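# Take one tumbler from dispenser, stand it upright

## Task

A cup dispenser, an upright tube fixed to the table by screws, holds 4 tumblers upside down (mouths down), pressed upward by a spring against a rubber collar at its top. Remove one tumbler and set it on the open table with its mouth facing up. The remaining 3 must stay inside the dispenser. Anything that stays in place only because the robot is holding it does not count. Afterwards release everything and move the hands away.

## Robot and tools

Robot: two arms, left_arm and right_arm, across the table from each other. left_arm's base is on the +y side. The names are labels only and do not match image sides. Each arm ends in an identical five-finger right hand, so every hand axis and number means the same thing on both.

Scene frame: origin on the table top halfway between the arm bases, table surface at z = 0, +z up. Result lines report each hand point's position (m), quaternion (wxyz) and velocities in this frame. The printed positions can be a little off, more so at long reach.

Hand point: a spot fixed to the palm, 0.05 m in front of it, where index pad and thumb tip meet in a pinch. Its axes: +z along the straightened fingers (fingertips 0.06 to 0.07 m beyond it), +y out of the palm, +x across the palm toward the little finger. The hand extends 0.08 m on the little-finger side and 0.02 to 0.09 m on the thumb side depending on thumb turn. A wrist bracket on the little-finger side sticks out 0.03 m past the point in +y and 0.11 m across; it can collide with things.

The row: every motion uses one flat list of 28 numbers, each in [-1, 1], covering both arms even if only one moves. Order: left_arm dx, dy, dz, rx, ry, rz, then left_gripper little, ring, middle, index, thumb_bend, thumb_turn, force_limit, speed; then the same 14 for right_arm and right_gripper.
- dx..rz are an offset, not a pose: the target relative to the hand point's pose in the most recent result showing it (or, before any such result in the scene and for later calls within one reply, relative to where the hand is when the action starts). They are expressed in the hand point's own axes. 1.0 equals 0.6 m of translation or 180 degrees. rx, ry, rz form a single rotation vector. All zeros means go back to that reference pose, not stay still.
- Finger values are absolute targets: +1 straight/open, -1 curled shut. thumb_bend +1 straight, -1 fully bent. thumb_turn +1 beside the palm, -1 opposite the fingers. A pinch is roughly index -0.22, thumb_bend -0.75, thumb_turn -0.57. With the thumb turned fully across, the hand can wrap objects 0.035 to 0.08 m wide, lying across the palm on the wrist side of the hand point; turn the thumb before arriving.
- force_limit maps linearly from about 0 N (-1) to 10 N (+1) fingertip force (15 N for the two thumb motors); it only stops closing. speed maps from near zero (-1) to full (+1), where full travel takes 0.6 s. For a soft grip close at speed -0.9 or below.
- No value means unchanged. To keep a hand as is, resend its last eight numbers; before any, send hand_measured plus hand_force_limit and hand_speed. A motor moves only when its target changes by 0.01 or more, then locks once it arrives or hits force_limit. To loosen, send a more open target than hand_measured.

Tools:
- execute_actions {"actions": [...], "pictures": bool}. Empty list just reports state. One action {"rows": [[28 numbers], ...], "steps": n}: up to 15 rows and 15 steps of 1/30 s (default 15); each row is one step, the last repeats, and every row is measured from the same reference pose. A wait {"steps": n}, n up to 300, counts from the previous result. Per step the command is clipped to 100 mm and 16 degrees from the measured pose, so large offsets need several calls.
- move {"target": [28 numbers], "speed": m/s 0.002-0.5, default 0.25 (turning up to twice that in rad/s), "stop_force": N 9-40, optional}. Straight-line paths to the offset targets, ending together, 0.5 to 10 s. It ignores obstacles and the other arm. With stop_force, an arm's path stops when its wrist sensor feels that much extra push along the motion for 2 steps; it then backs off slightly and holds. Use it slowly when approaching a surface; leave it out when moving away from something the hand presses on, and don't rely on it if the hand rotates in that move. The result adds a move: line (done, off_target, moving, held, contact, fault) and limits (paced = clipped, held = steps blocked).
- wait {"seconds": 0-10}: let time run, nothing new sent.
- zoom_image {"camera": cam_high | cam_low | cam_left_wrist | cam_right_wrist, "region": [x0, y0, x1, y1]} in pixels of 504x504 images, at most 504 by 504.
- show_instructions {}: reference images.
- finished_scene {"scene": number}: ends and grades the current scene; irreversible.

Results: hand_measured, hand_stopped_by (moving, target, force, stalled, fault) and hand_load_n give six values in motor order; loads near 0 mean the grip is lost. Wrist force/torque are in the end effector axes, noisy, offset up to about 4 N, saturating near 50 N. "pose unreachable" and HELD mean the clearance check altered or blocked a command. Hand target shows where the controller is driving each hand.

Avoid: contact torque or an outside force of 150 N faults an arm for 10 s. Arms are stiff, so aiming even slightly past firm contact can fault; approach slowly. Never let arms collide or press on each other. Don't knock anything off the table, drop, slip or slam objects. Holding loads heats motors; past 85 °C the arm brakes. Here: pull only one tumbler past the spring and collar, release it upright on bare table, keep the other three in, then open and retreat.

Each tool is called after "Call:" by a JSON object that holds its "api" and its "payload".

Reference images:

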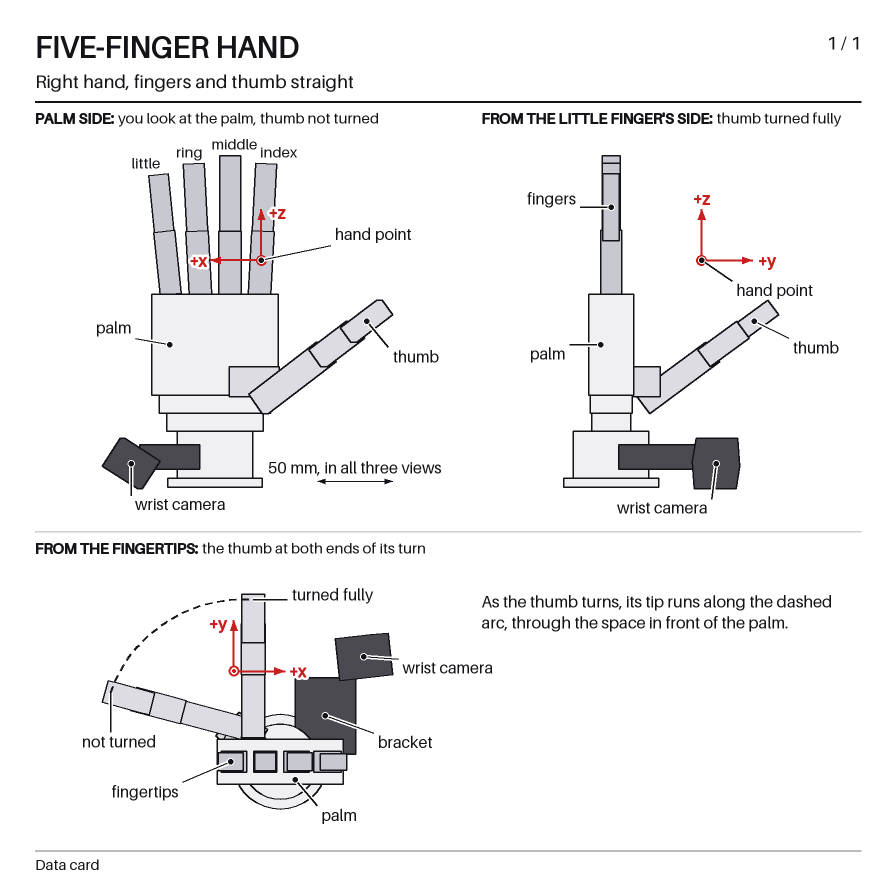

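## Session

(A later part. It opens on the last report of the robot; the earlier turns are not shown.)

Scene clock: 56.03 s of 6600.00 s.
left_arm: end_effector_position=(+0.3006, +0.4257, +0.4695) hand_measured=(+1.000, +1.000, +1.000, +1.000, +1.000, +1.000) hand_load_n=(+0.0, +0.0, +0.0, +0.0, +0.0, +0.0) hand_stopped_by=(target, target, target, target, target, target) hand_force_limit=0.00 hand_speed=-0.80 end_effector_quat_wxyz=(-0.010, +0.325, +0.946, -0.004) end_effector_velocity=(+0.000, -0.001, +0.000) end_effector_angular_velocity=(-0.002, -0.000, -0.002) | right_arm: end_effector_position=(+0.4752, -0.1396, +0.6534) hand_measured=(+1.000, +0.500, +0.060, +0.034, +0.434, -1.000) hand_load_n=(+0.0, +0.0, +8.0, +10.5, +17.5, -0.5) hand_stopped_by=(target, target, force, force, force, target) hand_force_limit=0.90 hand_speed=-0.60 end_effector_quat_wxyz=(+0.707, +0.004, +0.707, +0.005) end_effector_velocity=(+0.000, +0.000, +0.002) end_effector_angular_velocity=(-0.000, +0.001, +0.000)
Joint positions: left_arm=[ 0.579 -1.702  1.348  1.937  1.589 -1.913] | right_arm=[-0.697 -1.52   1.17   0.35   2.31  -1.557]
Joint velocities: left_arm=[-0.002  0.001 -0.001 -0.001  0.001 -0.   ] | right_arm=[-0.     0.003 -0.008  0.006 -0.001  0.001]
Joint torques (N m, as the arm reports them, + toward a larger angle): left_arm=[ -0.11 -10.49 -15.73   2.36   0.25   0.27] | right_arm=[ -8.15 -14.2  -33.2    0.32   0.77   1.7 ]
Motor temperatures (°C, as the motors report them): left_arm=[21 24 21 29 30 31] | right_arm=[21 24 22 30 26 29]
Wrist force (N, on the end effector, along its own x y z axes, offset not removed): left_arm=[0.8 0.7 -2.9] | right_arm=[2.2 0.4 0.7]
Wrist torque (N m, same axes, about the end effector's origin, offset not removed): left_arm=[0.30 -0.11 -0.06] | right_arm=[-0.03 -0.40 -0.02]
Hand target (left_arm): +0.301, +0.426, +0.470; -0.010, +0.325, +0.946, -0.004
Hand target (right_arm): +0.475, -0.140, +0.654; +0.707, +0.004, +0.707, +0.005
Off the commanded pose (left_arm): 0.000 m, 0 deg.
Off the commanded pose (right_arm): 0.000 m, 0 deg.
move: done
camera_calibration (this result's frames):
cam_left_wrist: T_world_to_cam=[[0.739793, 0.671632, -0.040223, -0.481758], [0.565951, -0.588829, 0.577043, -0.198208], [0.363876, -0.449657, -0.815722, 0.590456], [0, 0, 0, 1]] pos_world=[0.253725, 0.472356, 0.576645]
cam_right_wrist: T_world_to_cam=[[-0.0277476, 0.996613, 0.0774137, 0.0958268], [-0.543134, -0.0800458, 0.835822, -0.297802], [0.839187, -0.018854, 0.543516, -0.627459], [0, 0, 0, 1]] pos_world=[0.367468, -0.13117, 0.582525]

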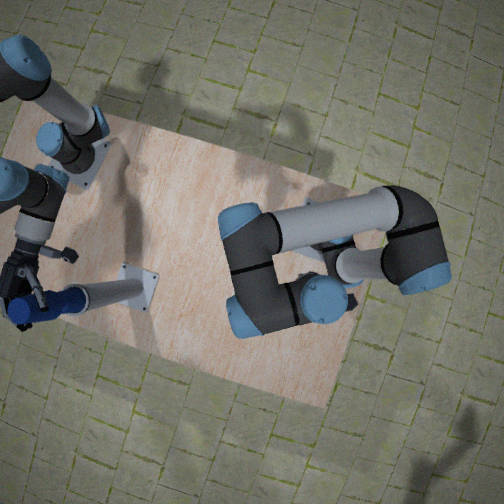

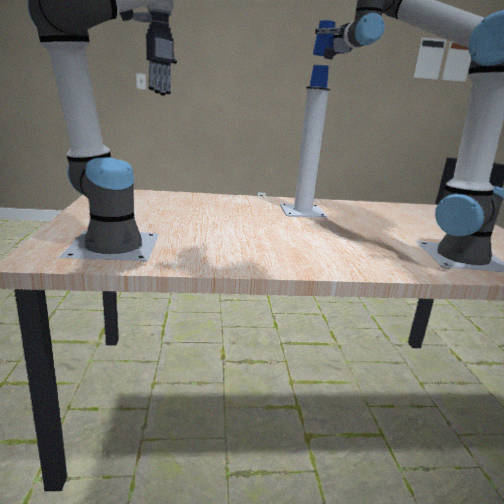

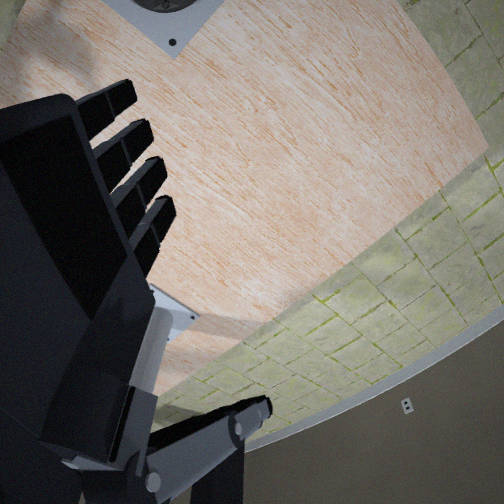

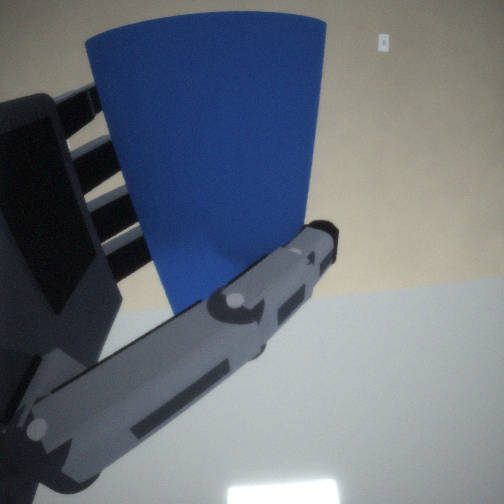

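Call:
{"api": "move", "payload": {"target": [0,0,0,0,0,0,1,1,1,1,1,1,0,-0.8,0,0.17,-0.46,-0.5,0,0,1,0.5,-1,-1,-1,-1,0.9,-0.6], "speed": 0.3}}

Call:
{"api": "move", "payload": {"target": [0,0,0,0,0,0,1,1,1,1,1,1,0,-0.8,0.9,-0.05,0.15,0,0,0.996,1,0.5,-1,-1,-1,-1,0.9,-0.6], "speed": 0.35}}

Scene clock: 64.83 s of 6600.00 s.
left_arm: end_effector_position=(+0.3006, +0.4257, +0.4695) hand_measured=(+1.000, +1.000, +1.000, +1.000, +1.000, +1.000) hand_load_n=(+0.0, +0.0, +0.0, +0.0, +0.0, +0.0) hand_stopped_by=(target, target, target, target, target, target) hand_force_limit=0.00 hand_speed=-0.80 end_effector_quat_wxyz=(-0.010, +0.325, +0.946, -0.004) end_effector_velocity=(-0.000, -0.000, -0.000) end_effector_angular_velocity=(+0.000, +0.000, -0.001) | right_arm: end_effector_position=(+0.1993, -0.0382, +0.6548) hand_measured=(+1.000, +0.500, +0.060, +0.034, +0.434, -1.000) hand_load_n=(+0.0, +0.0, +8.0, +10.5, +17.5, -0.5) hand_stopped_by=(target, target, force, force, force, target) hand_force_limit=0.90 hand_speed=-0.60 end_effector_quat_wxyz=(+0.503, -0.497, +0.497, +0.504) end_effector_velocity=(-0.001, +0.001, +0.000) end_effector_angular_velocity=(-0.001, +0.001, +0.006)
Joint positions: left_arm=[ 0.579 -1.702  1.348  1.937  1.589 -1.913] | right_arm=[-0.952 -1.66   1.31   0.323  0.484 -1.546]
Joint velocities: left_arm=[-0.001 -0.     0.001 -0.    -0.    -0.   ] | right_arm=[ 0.001  0.004 -0.005  0.003 -0.005 -0.001]
Joint torques (N m, as the arm reports them, + toward a larger angle): left_arm=[ -0.3  -11.16 -15.49   2.29   0.15   0.24] | right_arm=[ 12.34  -5.83 -30.4    0.46  -2.36  -2.21]
Motor temperatures (°C, as the motors report them): left_arm=[21 24 21 29 30 31] | right_arm=[21 24 22 30 26 29]
Wrist force (N, on the end effector, along its own x y z axes, offset not removed): left_arm=[-1.9 -1.3 -1.0] | right_arm=[0.4 -0.1 -0.2]
Wrist torque (N m, same axes, about the end effector's origin, offset not removed): left_arm=[-0.11 0.04 -0.12] | right_arm=[0.02 -0.13 -0.22]
Hand target (left_arm): +0.301, +0.426, +0.470; -0.010, +0.325, +0.946, -0.004
Hand target (right_arm): +0.199, -0.038, +0.655; +0.503, -0.497, +0.497, +0.504
Off the commanded pose (left_arm): 0.000 m, 0 deg.
Off the commanded pose (right_arm): 0.000 m, 0 deg.
After step 90, 2.63 s passed at rest.
move: done
camera_calibration (this result's frames):
cam_left_wrist: T_world_to_cam=[[0.739793, 0.671632, -0.0402229, -0.481758], [0.565952, -0.588829, 0.577043, -0.198208], [0.363876, -0.449657, -0.815722, 0.590456], [0, 0, 0, 1]] pos_world=[0.253725, 0.472356, 0.576645]
cam_right_wrist: T_world_to_cam=[[-0.997553, -0.0278943, 0.064103, 0.149881], [0.0688103, -0.553712, 0.82986, -0.576824], [0.0123462, 0.832241, 0.554277, -0.20448], [0, 0, 0, 1]] pos_world=[0.191731, -0.145037, 0.582414]

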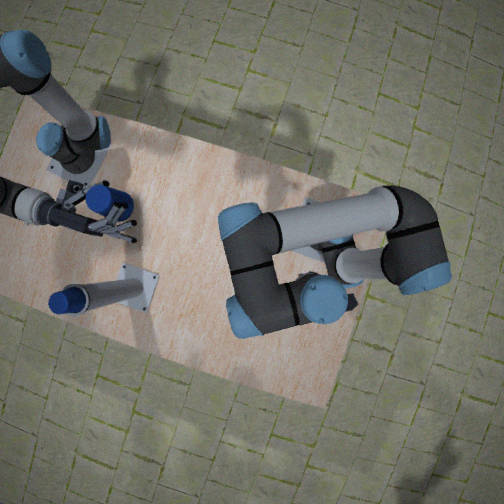

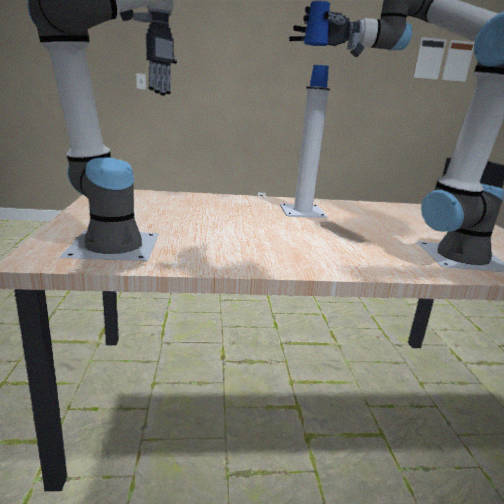

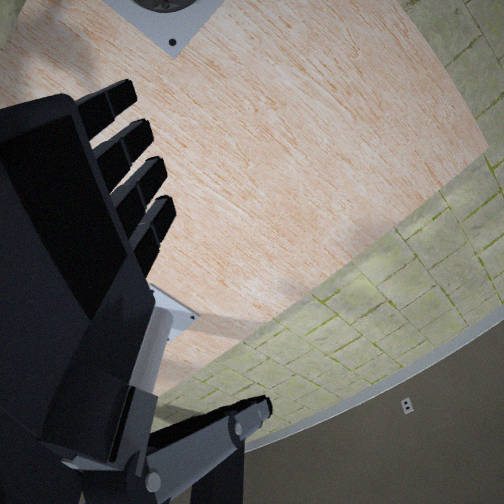

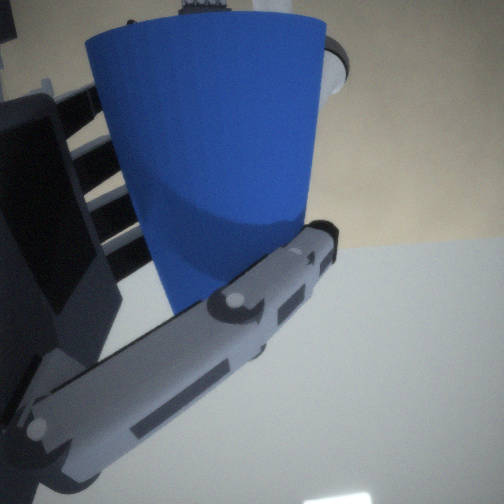

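Scene clock: 69.87 s of 6600.00 s.
left_arm: end_effector_position=(+0.3006, +0.4257, +0.4695) hand_measured=(+1.000, +1.000, +1.000, +1.000, +1.000, +1.000) hand_load_n=(+0.0, +0.0, +0.0, +0.0, +0.0, +0.0) hand_stopped_by=(target, target, target, target, target, target) hand_force_limit=0.00 hand_speed=-0.80 end_effector_quat_wxyz=(-0.010, +0.325, +0.946, -0.004) end_effector_velocity=(+0.000, +0.000, -0.000) end_effector_angular_velocity=(+0.001, +0.000, +0.001) | right_arm: end_effector_position=(+0.2286, +0.0586, +0.1158) hand_measured=(+1.000, +0.500, +0.060, +0.034, +0.434, -1.000) hand_load_n=(+0.0, +0.0, +8.0, +10.5, +17.5, +0.0) hand_stopped_by=(target, target, force, force, force, target) hand_force_limit=0.90 hand_speed=-0.60 end_effector_quat_wxyz=(-0.500, +0.493, +0.500, +0.506) end_effector_velocity=(+0.000, +0.001, -0.002) end_effector_angular_velocity=(+0.002, +0.011, -0.000)
Joint positions: left_arm=[ 0.579 -1.702  1.348  1.937  1.589 -1.913] | right_arm=[-0.576 -1.225  2.18  -0.971  0.861  1.569]
Joint velocities: left_arm=[ 0.001 -0.     0.001  0.    -0.    -0.   ] | right_arm=[ 0.     0.004 -0.    -0.007  0.001  0.013]
Joint torques (N m, as the arm reports them, + toward a larger angle): left_arm=[ -1.13 -11.32 -15.96   2.36   0.25   0.25] | right_arm=[-13.91 -19.7  -18.61  -2.63  -2.51   1.56]
Motor temperatures (°C, as the motors report them): left_arm=[21 24 21 29 30 31] | right_arm=[21 24 22 30 26 29]
Wrist force (N, on the end effector, along its own x y z axes, offset not removed): left_arm=[1.7 -0.4 0.7] | right_arm=[-0.4 -0.1 1.6]
Wrist torque (N m, same axes, about the end effector's origin, offset not removed): left_arm=[0.01 -0.36 -0.03] | right_arm=[-0.03 -0.21 -0.12]
Hand target (left_arm): +0.301, +0.426, +0.470; -0.010, +0.325, +0.946, -0.004
Hand target (right_arm): +0.229, +0.059, +0.116; +0.501, -0.494, -0.500, -0.506
Off the commanded pose (left_arm): 0.000 m, 0 deg.
Off the commanded pose (right_arm): 0.000 m, 0 deg.
move: done
camera_calibration (this result's frames):
cam_left_wrist: T_world_to_cam=[[0.739793, 0.671632, -0.040223, -0.481758], [0.565951, -0.588829, 0.577044, -0.198208], [0.363876, -0.449657, -0.815722, 0.590456], [0, 0, 0, 1]] pos_world=[0.253725, 0.472356, 0.576645]
cam_right_wrist: T_world_to_cam=[[0.998364, -0.0245544, -0.0516385, -0.226701], [-0.0567779, -0.532515, -0.844514, 0.143435], [-0.00676171, 0.846064, -0.533038, 0.142785], [0, 0, 0, 1]] pos_world=[0.23544, -0.0499906, 0.185536]

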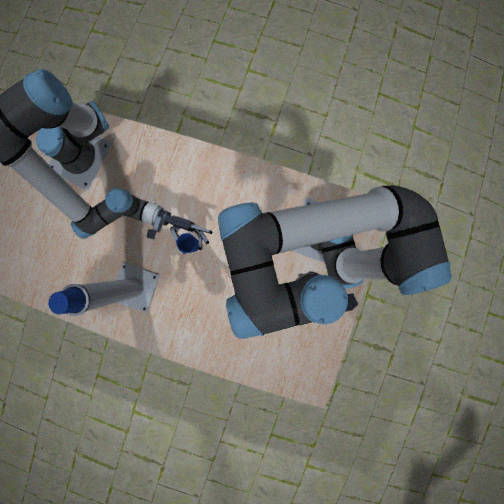

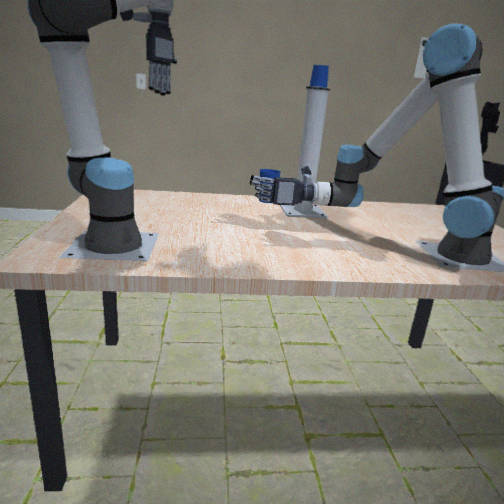

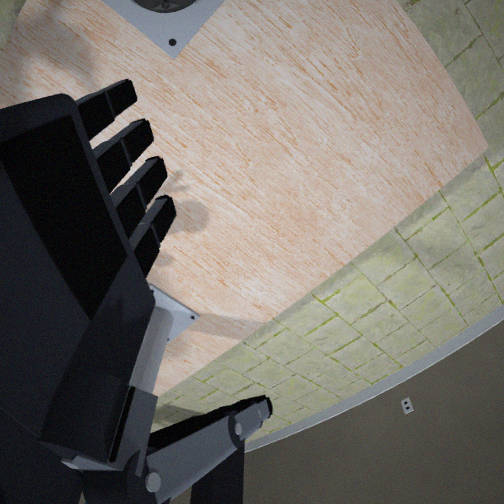

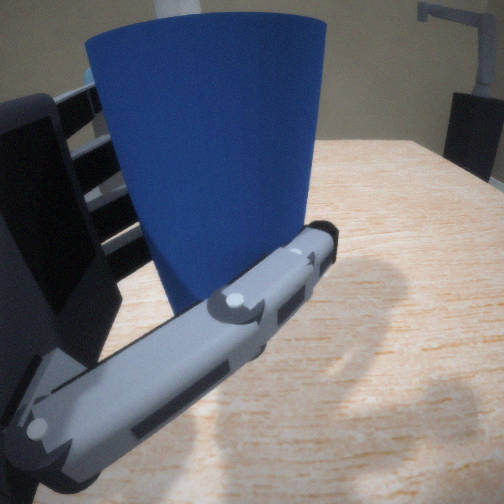

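Call:
{"api": "move", "payload": {"target": [0,0,0,0,0,0,1,1,1,1,1,1,0,-0.8,-0.125,0,0,0,-0.01,0.008,1,0.5,-1,-1,-1,-1,0.9,-0.6], "speed": 0.1}}

Call:
{"api": "move", "payload": {"target": [0,0,0,0,0,0,1,1,1,1,1,1,0,-0.8,-0.04,0,0,0,0,0,1,0.5,-1,-1,-1,-1,0.9,-0.6], "speed": 0.007, "stop_force": 9}}

Scene clock: 74.43 s of 6600.00 s.
left_arm: end_effector_position=(+0.3006, +0.4257, +0.4695) hand_measured=(+1.000, +1.000, +1.000, +1.000, +1.000, +1.000) hand_load_n=(+0.0, +0.0, +0.0, +0.0, +0.0, +0.0) hand_stopped_by=(target, target, target, target, target, target) hand_force_limit=0.00 hand_speed=-0.80 end_effector_quat_wxyz=(-0.010, +0.325, +0.946, -0.004) end_effector_velocity=(-0.000, +0.000, -0.001) end_effector_angular_velocity=(+0.001, +0.001, +0.000) | right_arm: end_effector_position=(+0.2296, +0.0594, +0.0409) hand_measured=(+1.000, +0.500, +0.060, +0.034, +0.434, -1.000) hand_load_n=(+0.0, +0.0, +8.0, +10.5, +17.5, +0.0) hand_stopped_by=(target, target, force, force, force, target) hand_force_limit=0.90 hand_speed=-0.60 end_effector_quat_wxyz=(-0.499, +0.508, +0.502, +0.492) end_effector_velocity=(+0.000, +0.000, -0.002) end_effector_angular_velocity=(-0.002, +0.002, -0.001)
Joint positions: left_arm=[ 0.579 -1.702  1.348  1.937  1.589 -1.913] | right_arm=[-0.576 -1.053  2.184 -1.107  0.86   1.567]
Joint velocities: left_arm=[ 0.001 -0.     0.002 -0.     0.     0.   ] | right_arm=[ 0.     0.005 -0.001 -0.001  0.002  0.   ]
Joint torques (N m, as the arm reports them, + toward a larger angle): left_arm=[ -0.8  -11.6  -15.34   2.3    0.34   0.29] | right_arm=[ 12.53 -23.72 -21.83  -2.3    1.78   1.71]
Motor temperatures (°C, as the motors report them): left_arm=[21 24 21 29 30 31] | right_arm=[21 24 22 30 26 29]
Wrist force (N, on the end effector, along its own x y z axes, offset not removed): left_arm=[0.6 0.7 -0.1] | right_arm=[1.0 1.2 1.3]
Wrist torque (N m, same axes, about the end effector's origin, offset not removed): left_arm=[0.27 -0.21 -0.08] | right_arm=[0.13 -0.35 -0.02]
Hand target (left_arm): +0.301, +0.426, +0.470; -0.010, +0.325, +0.946, -0.004
Hand target (right_arm): +0.230, +0.060, +0.041; +0.499, -0.508, -0.502, -0.492
Off the commanded pose (left_arm): 0.000 m, 0 deg.
Off the commanded pose (right_arm): 0.000 m, 0 deg.
After step 90, 0.37 s passed at rest.
move: done
camera_calibration (this result's frames):
cam_left_wrist: T_world_to_cam=[[0.739793, 0.671632, -0.0402231, -0.481758], [0.565952, -0.588829, 0.577043, -0.198208], [0.363876, -0.449657, -0.815722, 0.590456], [0, 0, 0, 1]] pos_world=[0.253725, 0.472356, 0.576645]
cam_right_wrist: T_world_to_cam=[[0.996765, -0.0265987, -0.0758414, -0.230034], [-0.0777339, -0.55878, -0.825665, 0.0862227], [-0.020417, 0.828889, -0.55904, 0.107373], [0, 0, 0, 1]] pos_world=[0.238184, -0.0469391, 0.113771]

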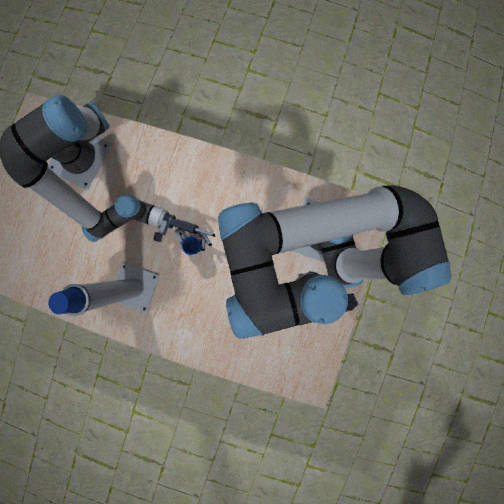

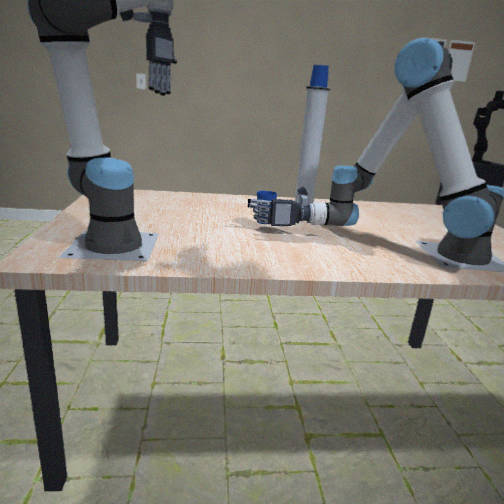

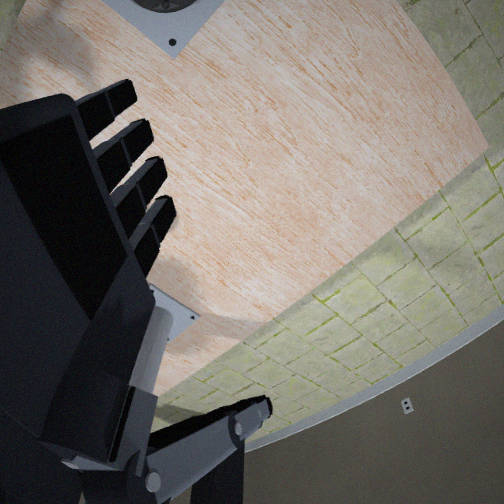

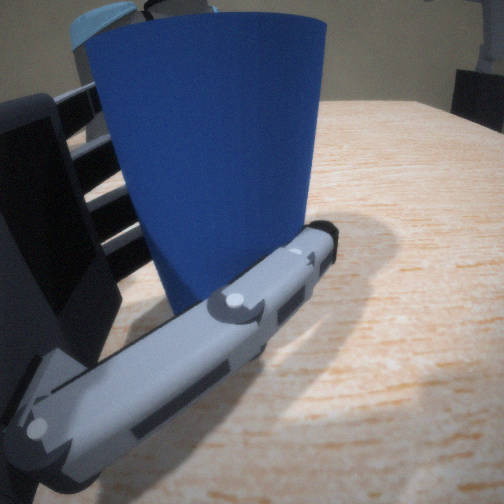

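Scene clock: 77.80 s of 6600.00 s.
left_arm: end_effector_position=(+0.3006, +0.4257, +0.4695) hand_measured=(+1.000, +1.000, +1.000, +1.000, +1.000, +1.000) hand_load_n=(+0.0, +0.0, +0.0, +0.0, +0.0, +0.0) hand_stopped_by=(target, target, target, target, target, target) hand_force_limit=0.00 hand_speed=-0.80 end_effector_quat_wxyz=(-0.010, +0.325, +0.946, -0.004) end_effector_velocity=(-0.000, -0.000, +0.000) end_effector_angular_velocity=(-0.001, +0.000, -0.001) | right_arm: end_effector_position=(+0.2293, +0.0590, +0.0199) hand_measured=(+1.000, +0.500, +0.060, +0.034, +0.434, -1.000) hand_load_n=(+0.0, +0.0, +8.0, +10.0, +16.5, -5.5) hand_stopped_by=(target, target, force, force, force, target) hand_force_limit=0.90 hand_speed=-0.60 end_effector_quat_wxyz=(-0.499, +0.508, +0.502, +0.492) end_effector_velocity=(+0.000, -0.001, +0.002) end_effector_angular_velocity=(-0.002, +0.003, -0.002)
Joint positions: left_arm=[ 0.579 -1.702  1.348  1.937  1.589 -1.913] | right_arm=[-0.576 -0.998  2.186 -1.164  0.86   1.567]
Joint velocities: left_arm=[-0.001 -0.    -0.     0.     0.     0.   ] | right_arm=[-0.001 -0.007  0.001  0.009  0.001  0.001]
Joint torques (N m, as the arm reports them, + toward a larger angle): left_arm=[ -1.06 -11.38 -15.55   2.31   0.4    0.16] | right_arm=[-13.43 -39.25   7.42   2.64  -2.04  -1.08]
Motor temperatures (°C, as the motors report them): left_arm=[21 24 21 29 30 31] | right_arm=[21 24 22 30 26 29]
Wrist force (N, on the end effector, along its own x y z axes, offset not removed): left_arm=[0.5 2.5 0.7] | right_arm=[11.6 -0.4 1.3]
Wrist torque (N m, same axes, about the end effector's origin, offset not removed): left_arm=[0.32 -0.14 0.13] | right_arm=[-0.15 -0.34 -0.15]
Hand target (left_arm): +0.301, +0.426, +0.470; -0.010, +0.325, +0.946, -0.004
Hand target (right_arm): +0.229, +0.059, +0.020; +0.499, -0.507, -0.502, -0.492
Off the commanded pose (left_arm): 0.000 m, 0 deg.
Off the commanded pose (right_arm): 0.003 m, 0 deg.
move: contact (right_arm)
camera_calibration (this result's frames):
cam_left_wrist: T_world_to_cam=[[0.739793, 0.671632, -0.040223, -0.481758], [0.565951, -0.588829, 0.577044, -0.198208], [0.363876, -0.449657, -0.815722, 0.590456], [0, 0, 0, 1]] pos_world=[0.253725, 0.472356, 0.576645]
cam_right_wrist: T_world_to_cam=[[0.996768, -0.0265751, -0.0758079, -0.231374], [-0.0776923, -0.558806, -0.825651, 0.0686173], [-0.0204202, 0.828872, -0.559065, 0.0959685], [0, 0, 0, 1]] pos_world=[0.237917, -0.0473506, 0.0927666]

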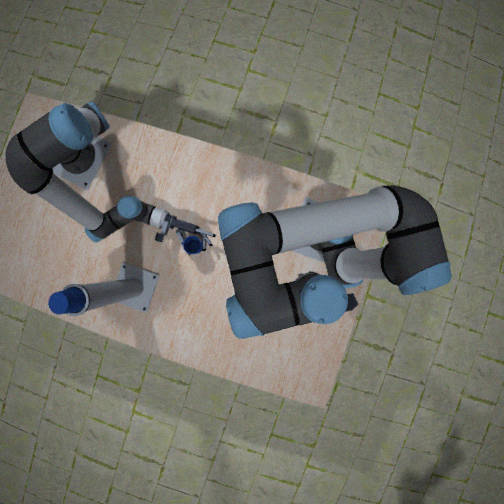

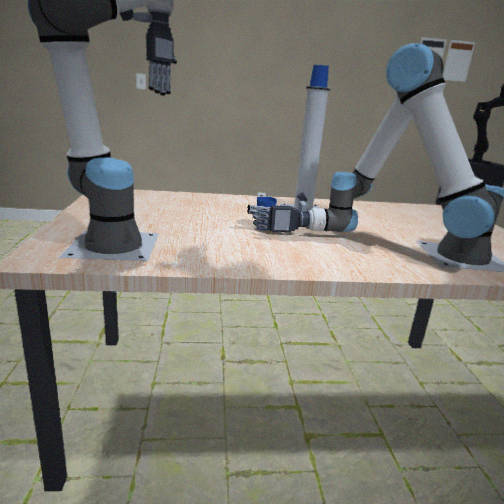

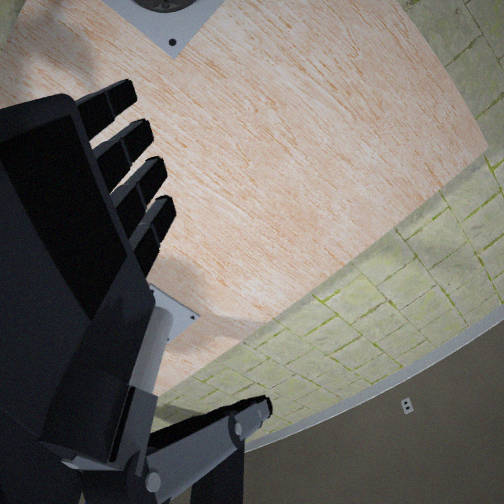

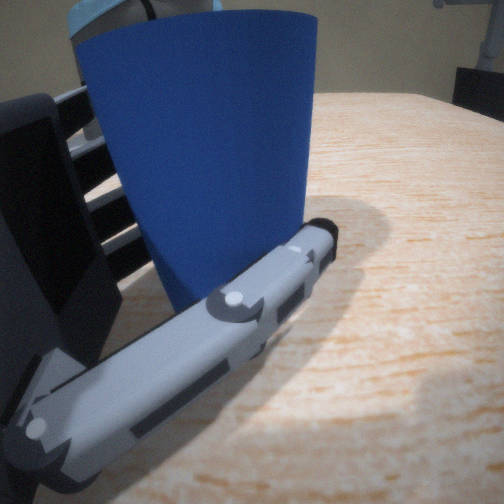

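Call:
{"api": "move", "payload": {"target": [0,0,0,0,0,0,1,1,1,1,1,1,0,-0.8,0,0,0,0,0,0,1,1,1,1,1,-1,0.9,-0.5]}}

Call:
{"api": "move", "payload": {"target": [0,0,0,0,0,0,1,1,1,1,1,1,0,-0.8,0.04,-0.06,-0.11,0,0,0,1,1,1,1,1,-1,0.9,-0.5], "speed": 0.1}}

Call:
{"api": "move", "payload": {"target": [0,0,0,0,0,0,1,1,1,1,1,1,0,-0.8,0.4,-0.1,-0.03,0,0,0,1,1,1,1,1,-1,0.9,-0.5]}}

Call:
{"api": "zoom_image", "payload": {"camera": "cam_high", "region": [150, 200, 240, 290]}}

Scene clock: 83.27 s of 6600.00 s.
left_arm: end_effector_position=(+0.3006, +0.4257, +0.4695) hand_measured=(+1.000, +1.000, +1.000, +1.000, +1.000, +1.000) hand_load_n=(+0.0, +0.0, +0.0, +0.0, +0.0, +0.0) hand_stopped_by=(target, target, target, target, target, target) hand_force_limit=0.00 hand_speed=-0.80 end_effector_quat_wxyz=(-0.010, +0.325, +0.946, -0.004) end_effector_velocity=(+0.000, +0.000, -0.000) end_effector_angular_velocity=(+0.001, -0.001, +0.001) | right_arm: end_effector_position=(+0.2293, +0.0590, +0.0199) hand_measured=(+1.000, +1.000, +1.000, +1.000, +1.000, -1.000) hand_load_n=(+0.0, +0.0, +0.0, +0.0, +0.0, +0.0) hand_stopped_by=(target, target, target, target, target, target) hand_force_limit=0.90 hand_speed=-0.50 end_effector_quat_wxyz=(-0.499, +0.508, +0.502, +0.492) end_effector_velocity=(-0.000, +0.000, -0.000) end_effector_angular_velocity=(-0.000, +0.001, +0.000)
Joint positions: left_arm=[ 0.579 -1.702  1.348  1.937  1.589 -1.913] | right_arm=[-0.576 -0.998  2.186 -1.164  0.86   1.567]
Joint velocities: left_arm=[ 0.001  0.     0.    -0.    -0.001 -0.   ] | right_arm=[ 0.     0.    -0.     0.001 -0.     0.001]
Joint torques (N m, as the arm reports them, + toward a larger angle): left_arm=[ -0.54 -10.46 -15.97   2.32   0.33   0.13] | right_arm=[ -3.24 -23.48   0.42  -2.36  -2.12  -2.52]
Motor temperatures (°C, as the motors report them): left_arm=[21 24 21 29 30 31] | right_arm=[21 24 22 30 26 29]
Wrist force (N, on the end effector, along its own x y z axes, offset not removed): left_arm=[1.2 -1.1 -0.7] | right_arm=[1.2 0.8 0.2]
Wrist torque (N m, same axes, about the end effector's origin, offset not removed): left_arm=[-0.01 -0.13 0.08] | right_arm=[0.05 -0.31 0.04]
Hand target (left_arm): +0.301, +0.426, +0.470; -0.010, +0.325, +0.946, -0.004
Hand target (right_arm): +0.229, +0.059, +0.020; +0.499, -0.508, -0.502, -0.492
Off the commanded pose (left_arm): 0.000 m, 0 deg.
Off the commanded pose (right_arm): 0.000 m, 0 deg.
After step 90, 1.03 s passed at rest.
move: done
camera_calibration (this result's frames):
cam_left_wrist: T_world_to_cam=[[0.739793, 0.671632, -0.040223, -0.481758], [0.565951, -0.588829, 0.577043, -0.198208], [0.363876, -0.449657, -0.815722, 0.590456], [0, 0, 0, 1]] pos_world=[0.253725, 0.472356, 0.576645]
cam_right_wrist: T_world_to_cam=[[0.996768, -0.0265758, -0.0758148, -0.23137], [-0.0776982, -0.558813, -0.825646, 0.0686129], [-0.0204241, 0.828868, -0.559072, 0.0959709], [0, 0, 0, 1]] pos_world=[0.237913, -0.0473543, 0.0927633]

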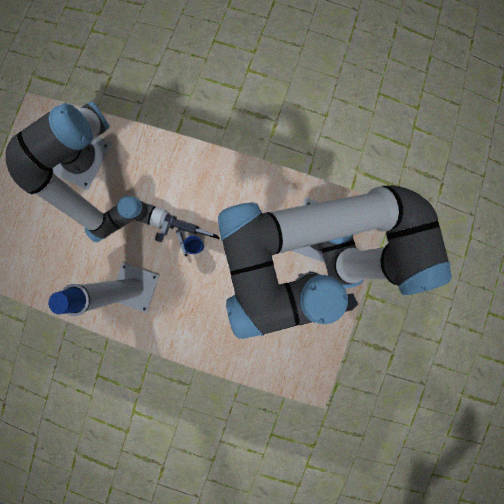

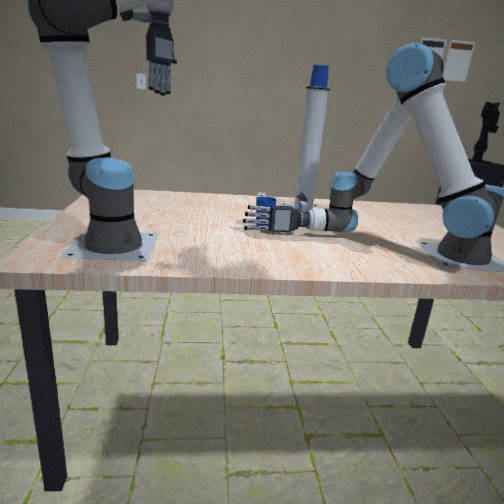

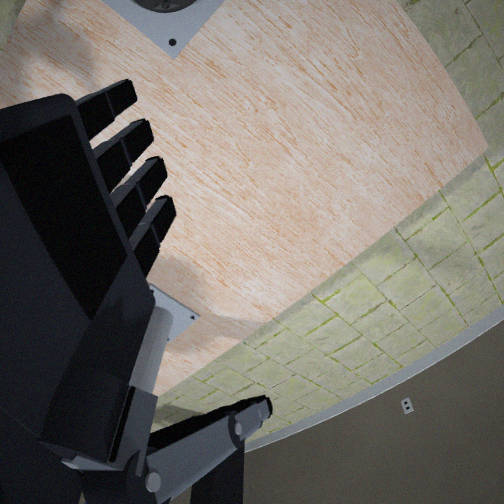

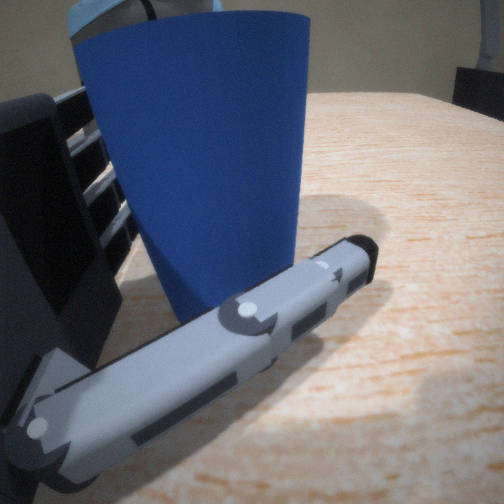

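Scene clock: 84.53 s of 6600.00 s.
left_arm: end_effector_position=(+0.3006, +0.4257, +0.4695) hand_measured=(+1.000, +1.000, +1.000, +1.000, +1.000, +1.000) hand_load_n=(+0.0, +0.0, +0.0, +0.0, +0.0, +0.0) hand_stopped_by=(target, target, target, target, target, target) hand_force_limit=0.00 hand_speed=-0.80 end_effector_quat_wxyz=(-0.010, +0.325, +0.946, -0.004) end_effector_velocity=(-0.000, -0.000, +0.000) end_effector_angular_velocity=(-0.000, -0.000, -0.001) | right_arm: end_effector_position=(+0.1938, -0.0064, +0.0456) hand_measured=(+1.000, +1.000, +1.000, +1.000, +1.000, -1.000) hand_load_n=(+0.0, +0.0, +0.0, +0.0, +0.0, +0.0) hand_stopped_by=(target, target, target, target, target, target) hand_force_limit=0.90 hand_speed=-0.50 end_effector_quat_wxyz=(-0.499, +0.508, +0.502, +0.492) end_effector_velocity=(-0.000, -0.002, +0.001) end_effector_angular_velocity=(+0.000, +0.000, -0.001)
Joint positions: left_arm=[ 0.579 -1.702  1.348  1.937  1.589 -1.913] | right_arm=[-0.629 -1.161  2.399 -1.212  0.808  1.565]
Joint velocities: left_arm=[-0.001 -0.    -0.     0.    -0.     0.001] | right_arm=[-0.003 -0.004  0.005 -0.002 -0.002  0.001]
Joint torques (N m, as the arm reports them, + toward a larger angle): left_arm=[ -0.48 -11.3  -15.55   2.31   0.38   0.15] | right_arm=[-13.55 -37.45   5.87  -2.34  -2.32  -2.31]
Motor temperatures (°C, as the motors report them): left_arm=[21 24 21 29 30 31] | right_arm=[21 24 22 30 26 29]
Wrist force (N, on the end effector, along its own x y z axes, offset not removed): left_arm=[-2.0 1.7 0.8] | right_arm=[0.0 0.0 0.6]
Wrist torque (N m, same axes, about the end effector's origin, offset not removed): left_arm=[0.20 0.21 -0.09] | right_arm=[-0.01 -0.15 -0.12]
Hand target (left_arm): +0.301, +0.426, +0.470; -0.010, +0.325, +0.946, -0.004
Hand target (right_arm): +0.194, -0.007, +0.046; +0.499, -0.508, -0.502, -0.492
Off the commanded pose (left_arm): 0.000 m, 0 deg.
Off the commanded pose (right_arm): 0.000 m, 0 deg.
move: done
camera_calibration (this result's frames):
cam_left_wrist: T_world_to_cam=[[0.739793, 0.671632, -0.040223, -0.481758], [0.565951, -0.588829, 0.577043, -0.198208], [0.363876, -0.449657, -0.815722, 0.590456], [0, 0, 0, 1]] pos_world=[0.253725, 0.472356, 0.576645]
cam_right_wrist: T_world_to_cam=[[0.996772, -0.0265875, -0.0757597, -0.195754], [-0.0776586, -0.558833, -0.825636, 0.0505535], [-0.0203854, 0.828854, -0.559093, 0.163864], [0, 0, 0, 1]] pos_world=[0.202388, -0.112773, 0.118524]

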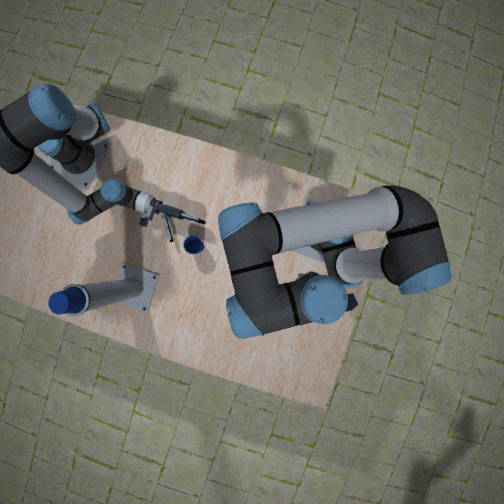

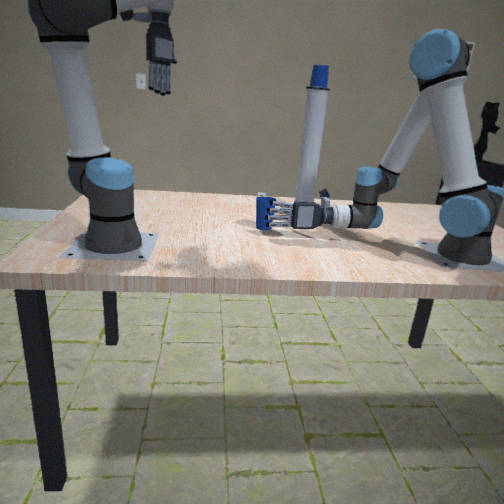

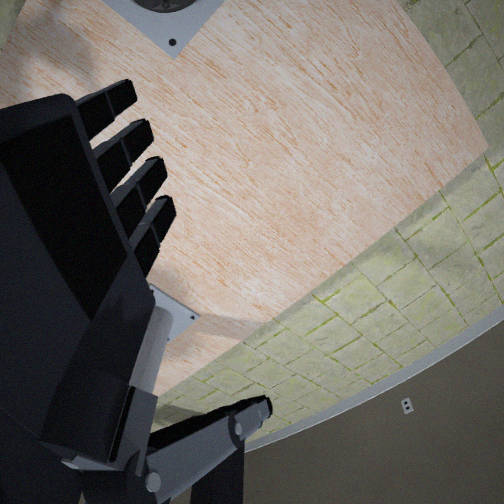

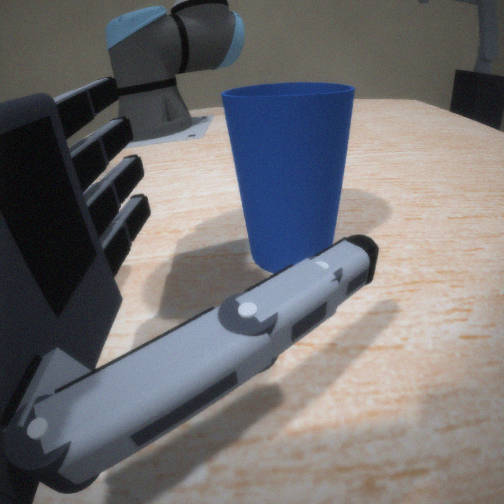

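Scene clock: 86.10 s of 6600.00 s.
left_arm: end_effector_position=(+0.3006, +0.4257, +0.4695) hand_measured=(+1.000, +1.000, +1.000, +1.000, +1.000, +1.000) hand_load_n=(+0.0, +0.0, +0.0, +0.0, +0.0, +0.0) hand_stopped_by=(target, target, target, target, target, target) hand_force_limit=0.00 hand_speed=-0.80 end_effector_quat_wxyz=(-0.010, +0.325, +0.946, -0.004) end_effector_velocity=(+0.000, -0.000, -0.000) end_effector_angular_velocity=(-0.000, +0.000, +0.001) | right_arm: end_effector_position=(+0.1367, -0.0197, +0.2869) hand_measured=(+1.000, +1.000, +1.000, +1.000, +1.000, -1.000) hand_load_n=(+0.0, +0.0, +0.0, +0.0, +0.0, +0.0) hand_stopped_by=(target, target, target, target, target, target) hand_force_limit=0.90 hand_speed=-0.50 end_effector_quat_wxyz=(-0.499, +0.507, +0.502, +0.492) end_effector_velocity=(-0.000, +0.000, +0.002) end_effector_angular_velocity=(-0.003, -0.000, -0.001)
Joint positions: left_arm=[ 0.579 -1.702  1.348  1.937  1.589 -1.913] | right_arm=[-0.504 -1.793  2.198 -0.382  0.933  1.57 ]
Joint velocities: left_arm=[ 0.     0.     0.    -0.001  0.    -0.001] | right_arm=[ 0.002 -0.002 -0.006  0.012  0.003 -0.003]
Joint torques (N m, as the arm reports them, + toward a larger angle): left_arm=[ -0.09 -11.09 -15.4    2.41   0.32   0.18] | right_arm=[ 11.2  -21.4  -31.     0.18   1.94  -2.28]
Motor temperatures (°C, as the motors report them): left_arm=[21 24 21 29 30 31] | right_arm=[21 24 22 30 26 29]
Wrist force (N, on the end effector, along its own x y z axes, offset not removed): left_arm=[-1.5 0.5 0.1] | right_arm=[1.1 1.0 0.1]
Wrist torque (N m, same axes, about the end effector's origin, offset not removed): left_arm=[0.04 0.15 0.02] | right_arm=[0.19 -0.35 -0.04]
Hand target (left_arm): +0.301, +0.426, +0.470; -0.010, +0.325, +0.946, -0.004
Hand target (right_arm): +0.137, -0.020, +0.287; +0.499, -0.508, -0.502, -0.492
Off the commanded pose (left_arm): 0.000 m, 0 deg.
Off the commanded pose (right_arm): 0.000 m, 0 deg.
move: done
camera_calibration (this result's frames):
cam_left_wrist: T_world_to_cam=[[0.739793, 0.671632, -0.0402229, -0.481758], [0.565951, -0.588829, 0.577043, -0.198208], [0.363876, -0.449657, -0.815722, 0.590456], [0, 0, 0, 1]] pos_world=[0.253725, 0.472356, 0.576645]
cam_right_wrist: T_world_to_cam=[[0.996767, -0.0265067, -0.0758418, -0.120933], [-0.0776901, -0.558483, -0.82587, 0.237991], [-0.0204653, 0.829092, -0.558737, 0.308541], [0, 0, 0, 1]] pos_world=[0.145346, -0.126101, 0.359771]

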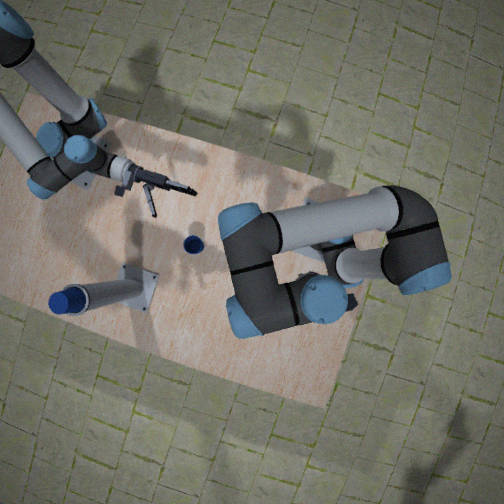

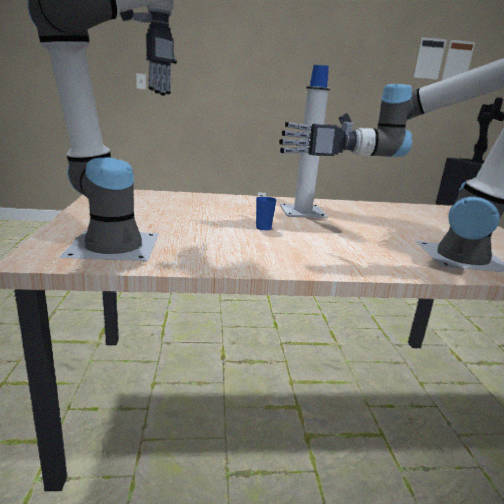

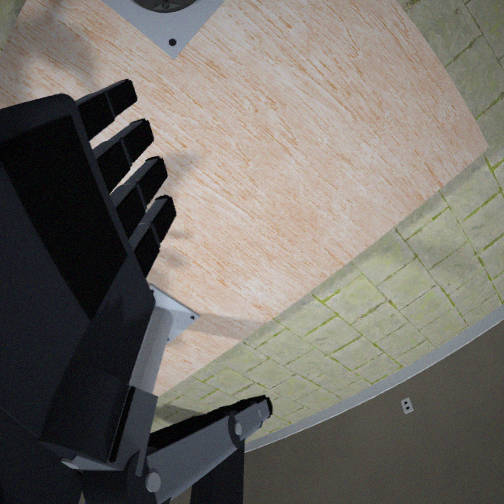

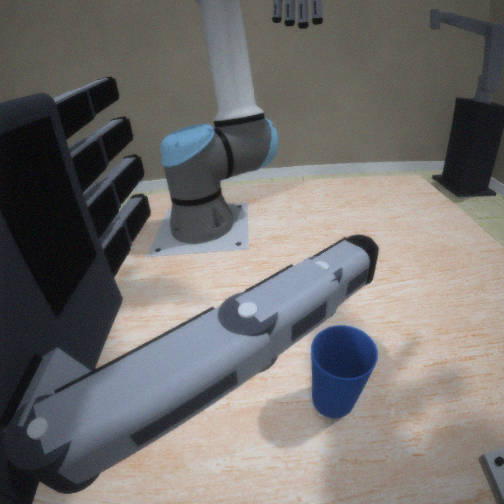

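Region (150, 200, 240, 290) of cam_high's 504x504 image, scaled by 5.600, with more detail than that image has.

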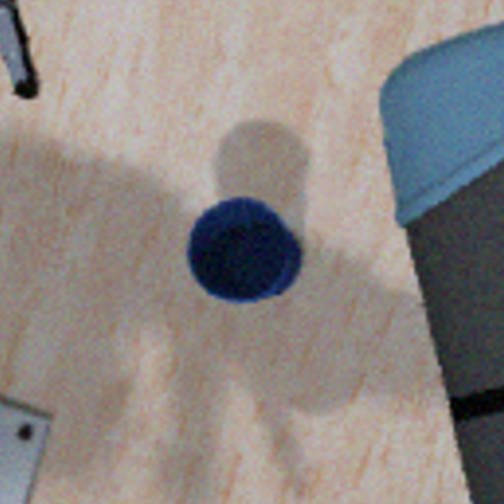

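Call:
{"api": "finished_scene", "payload": {"scene": 1}}

The scene is finished: the task was done.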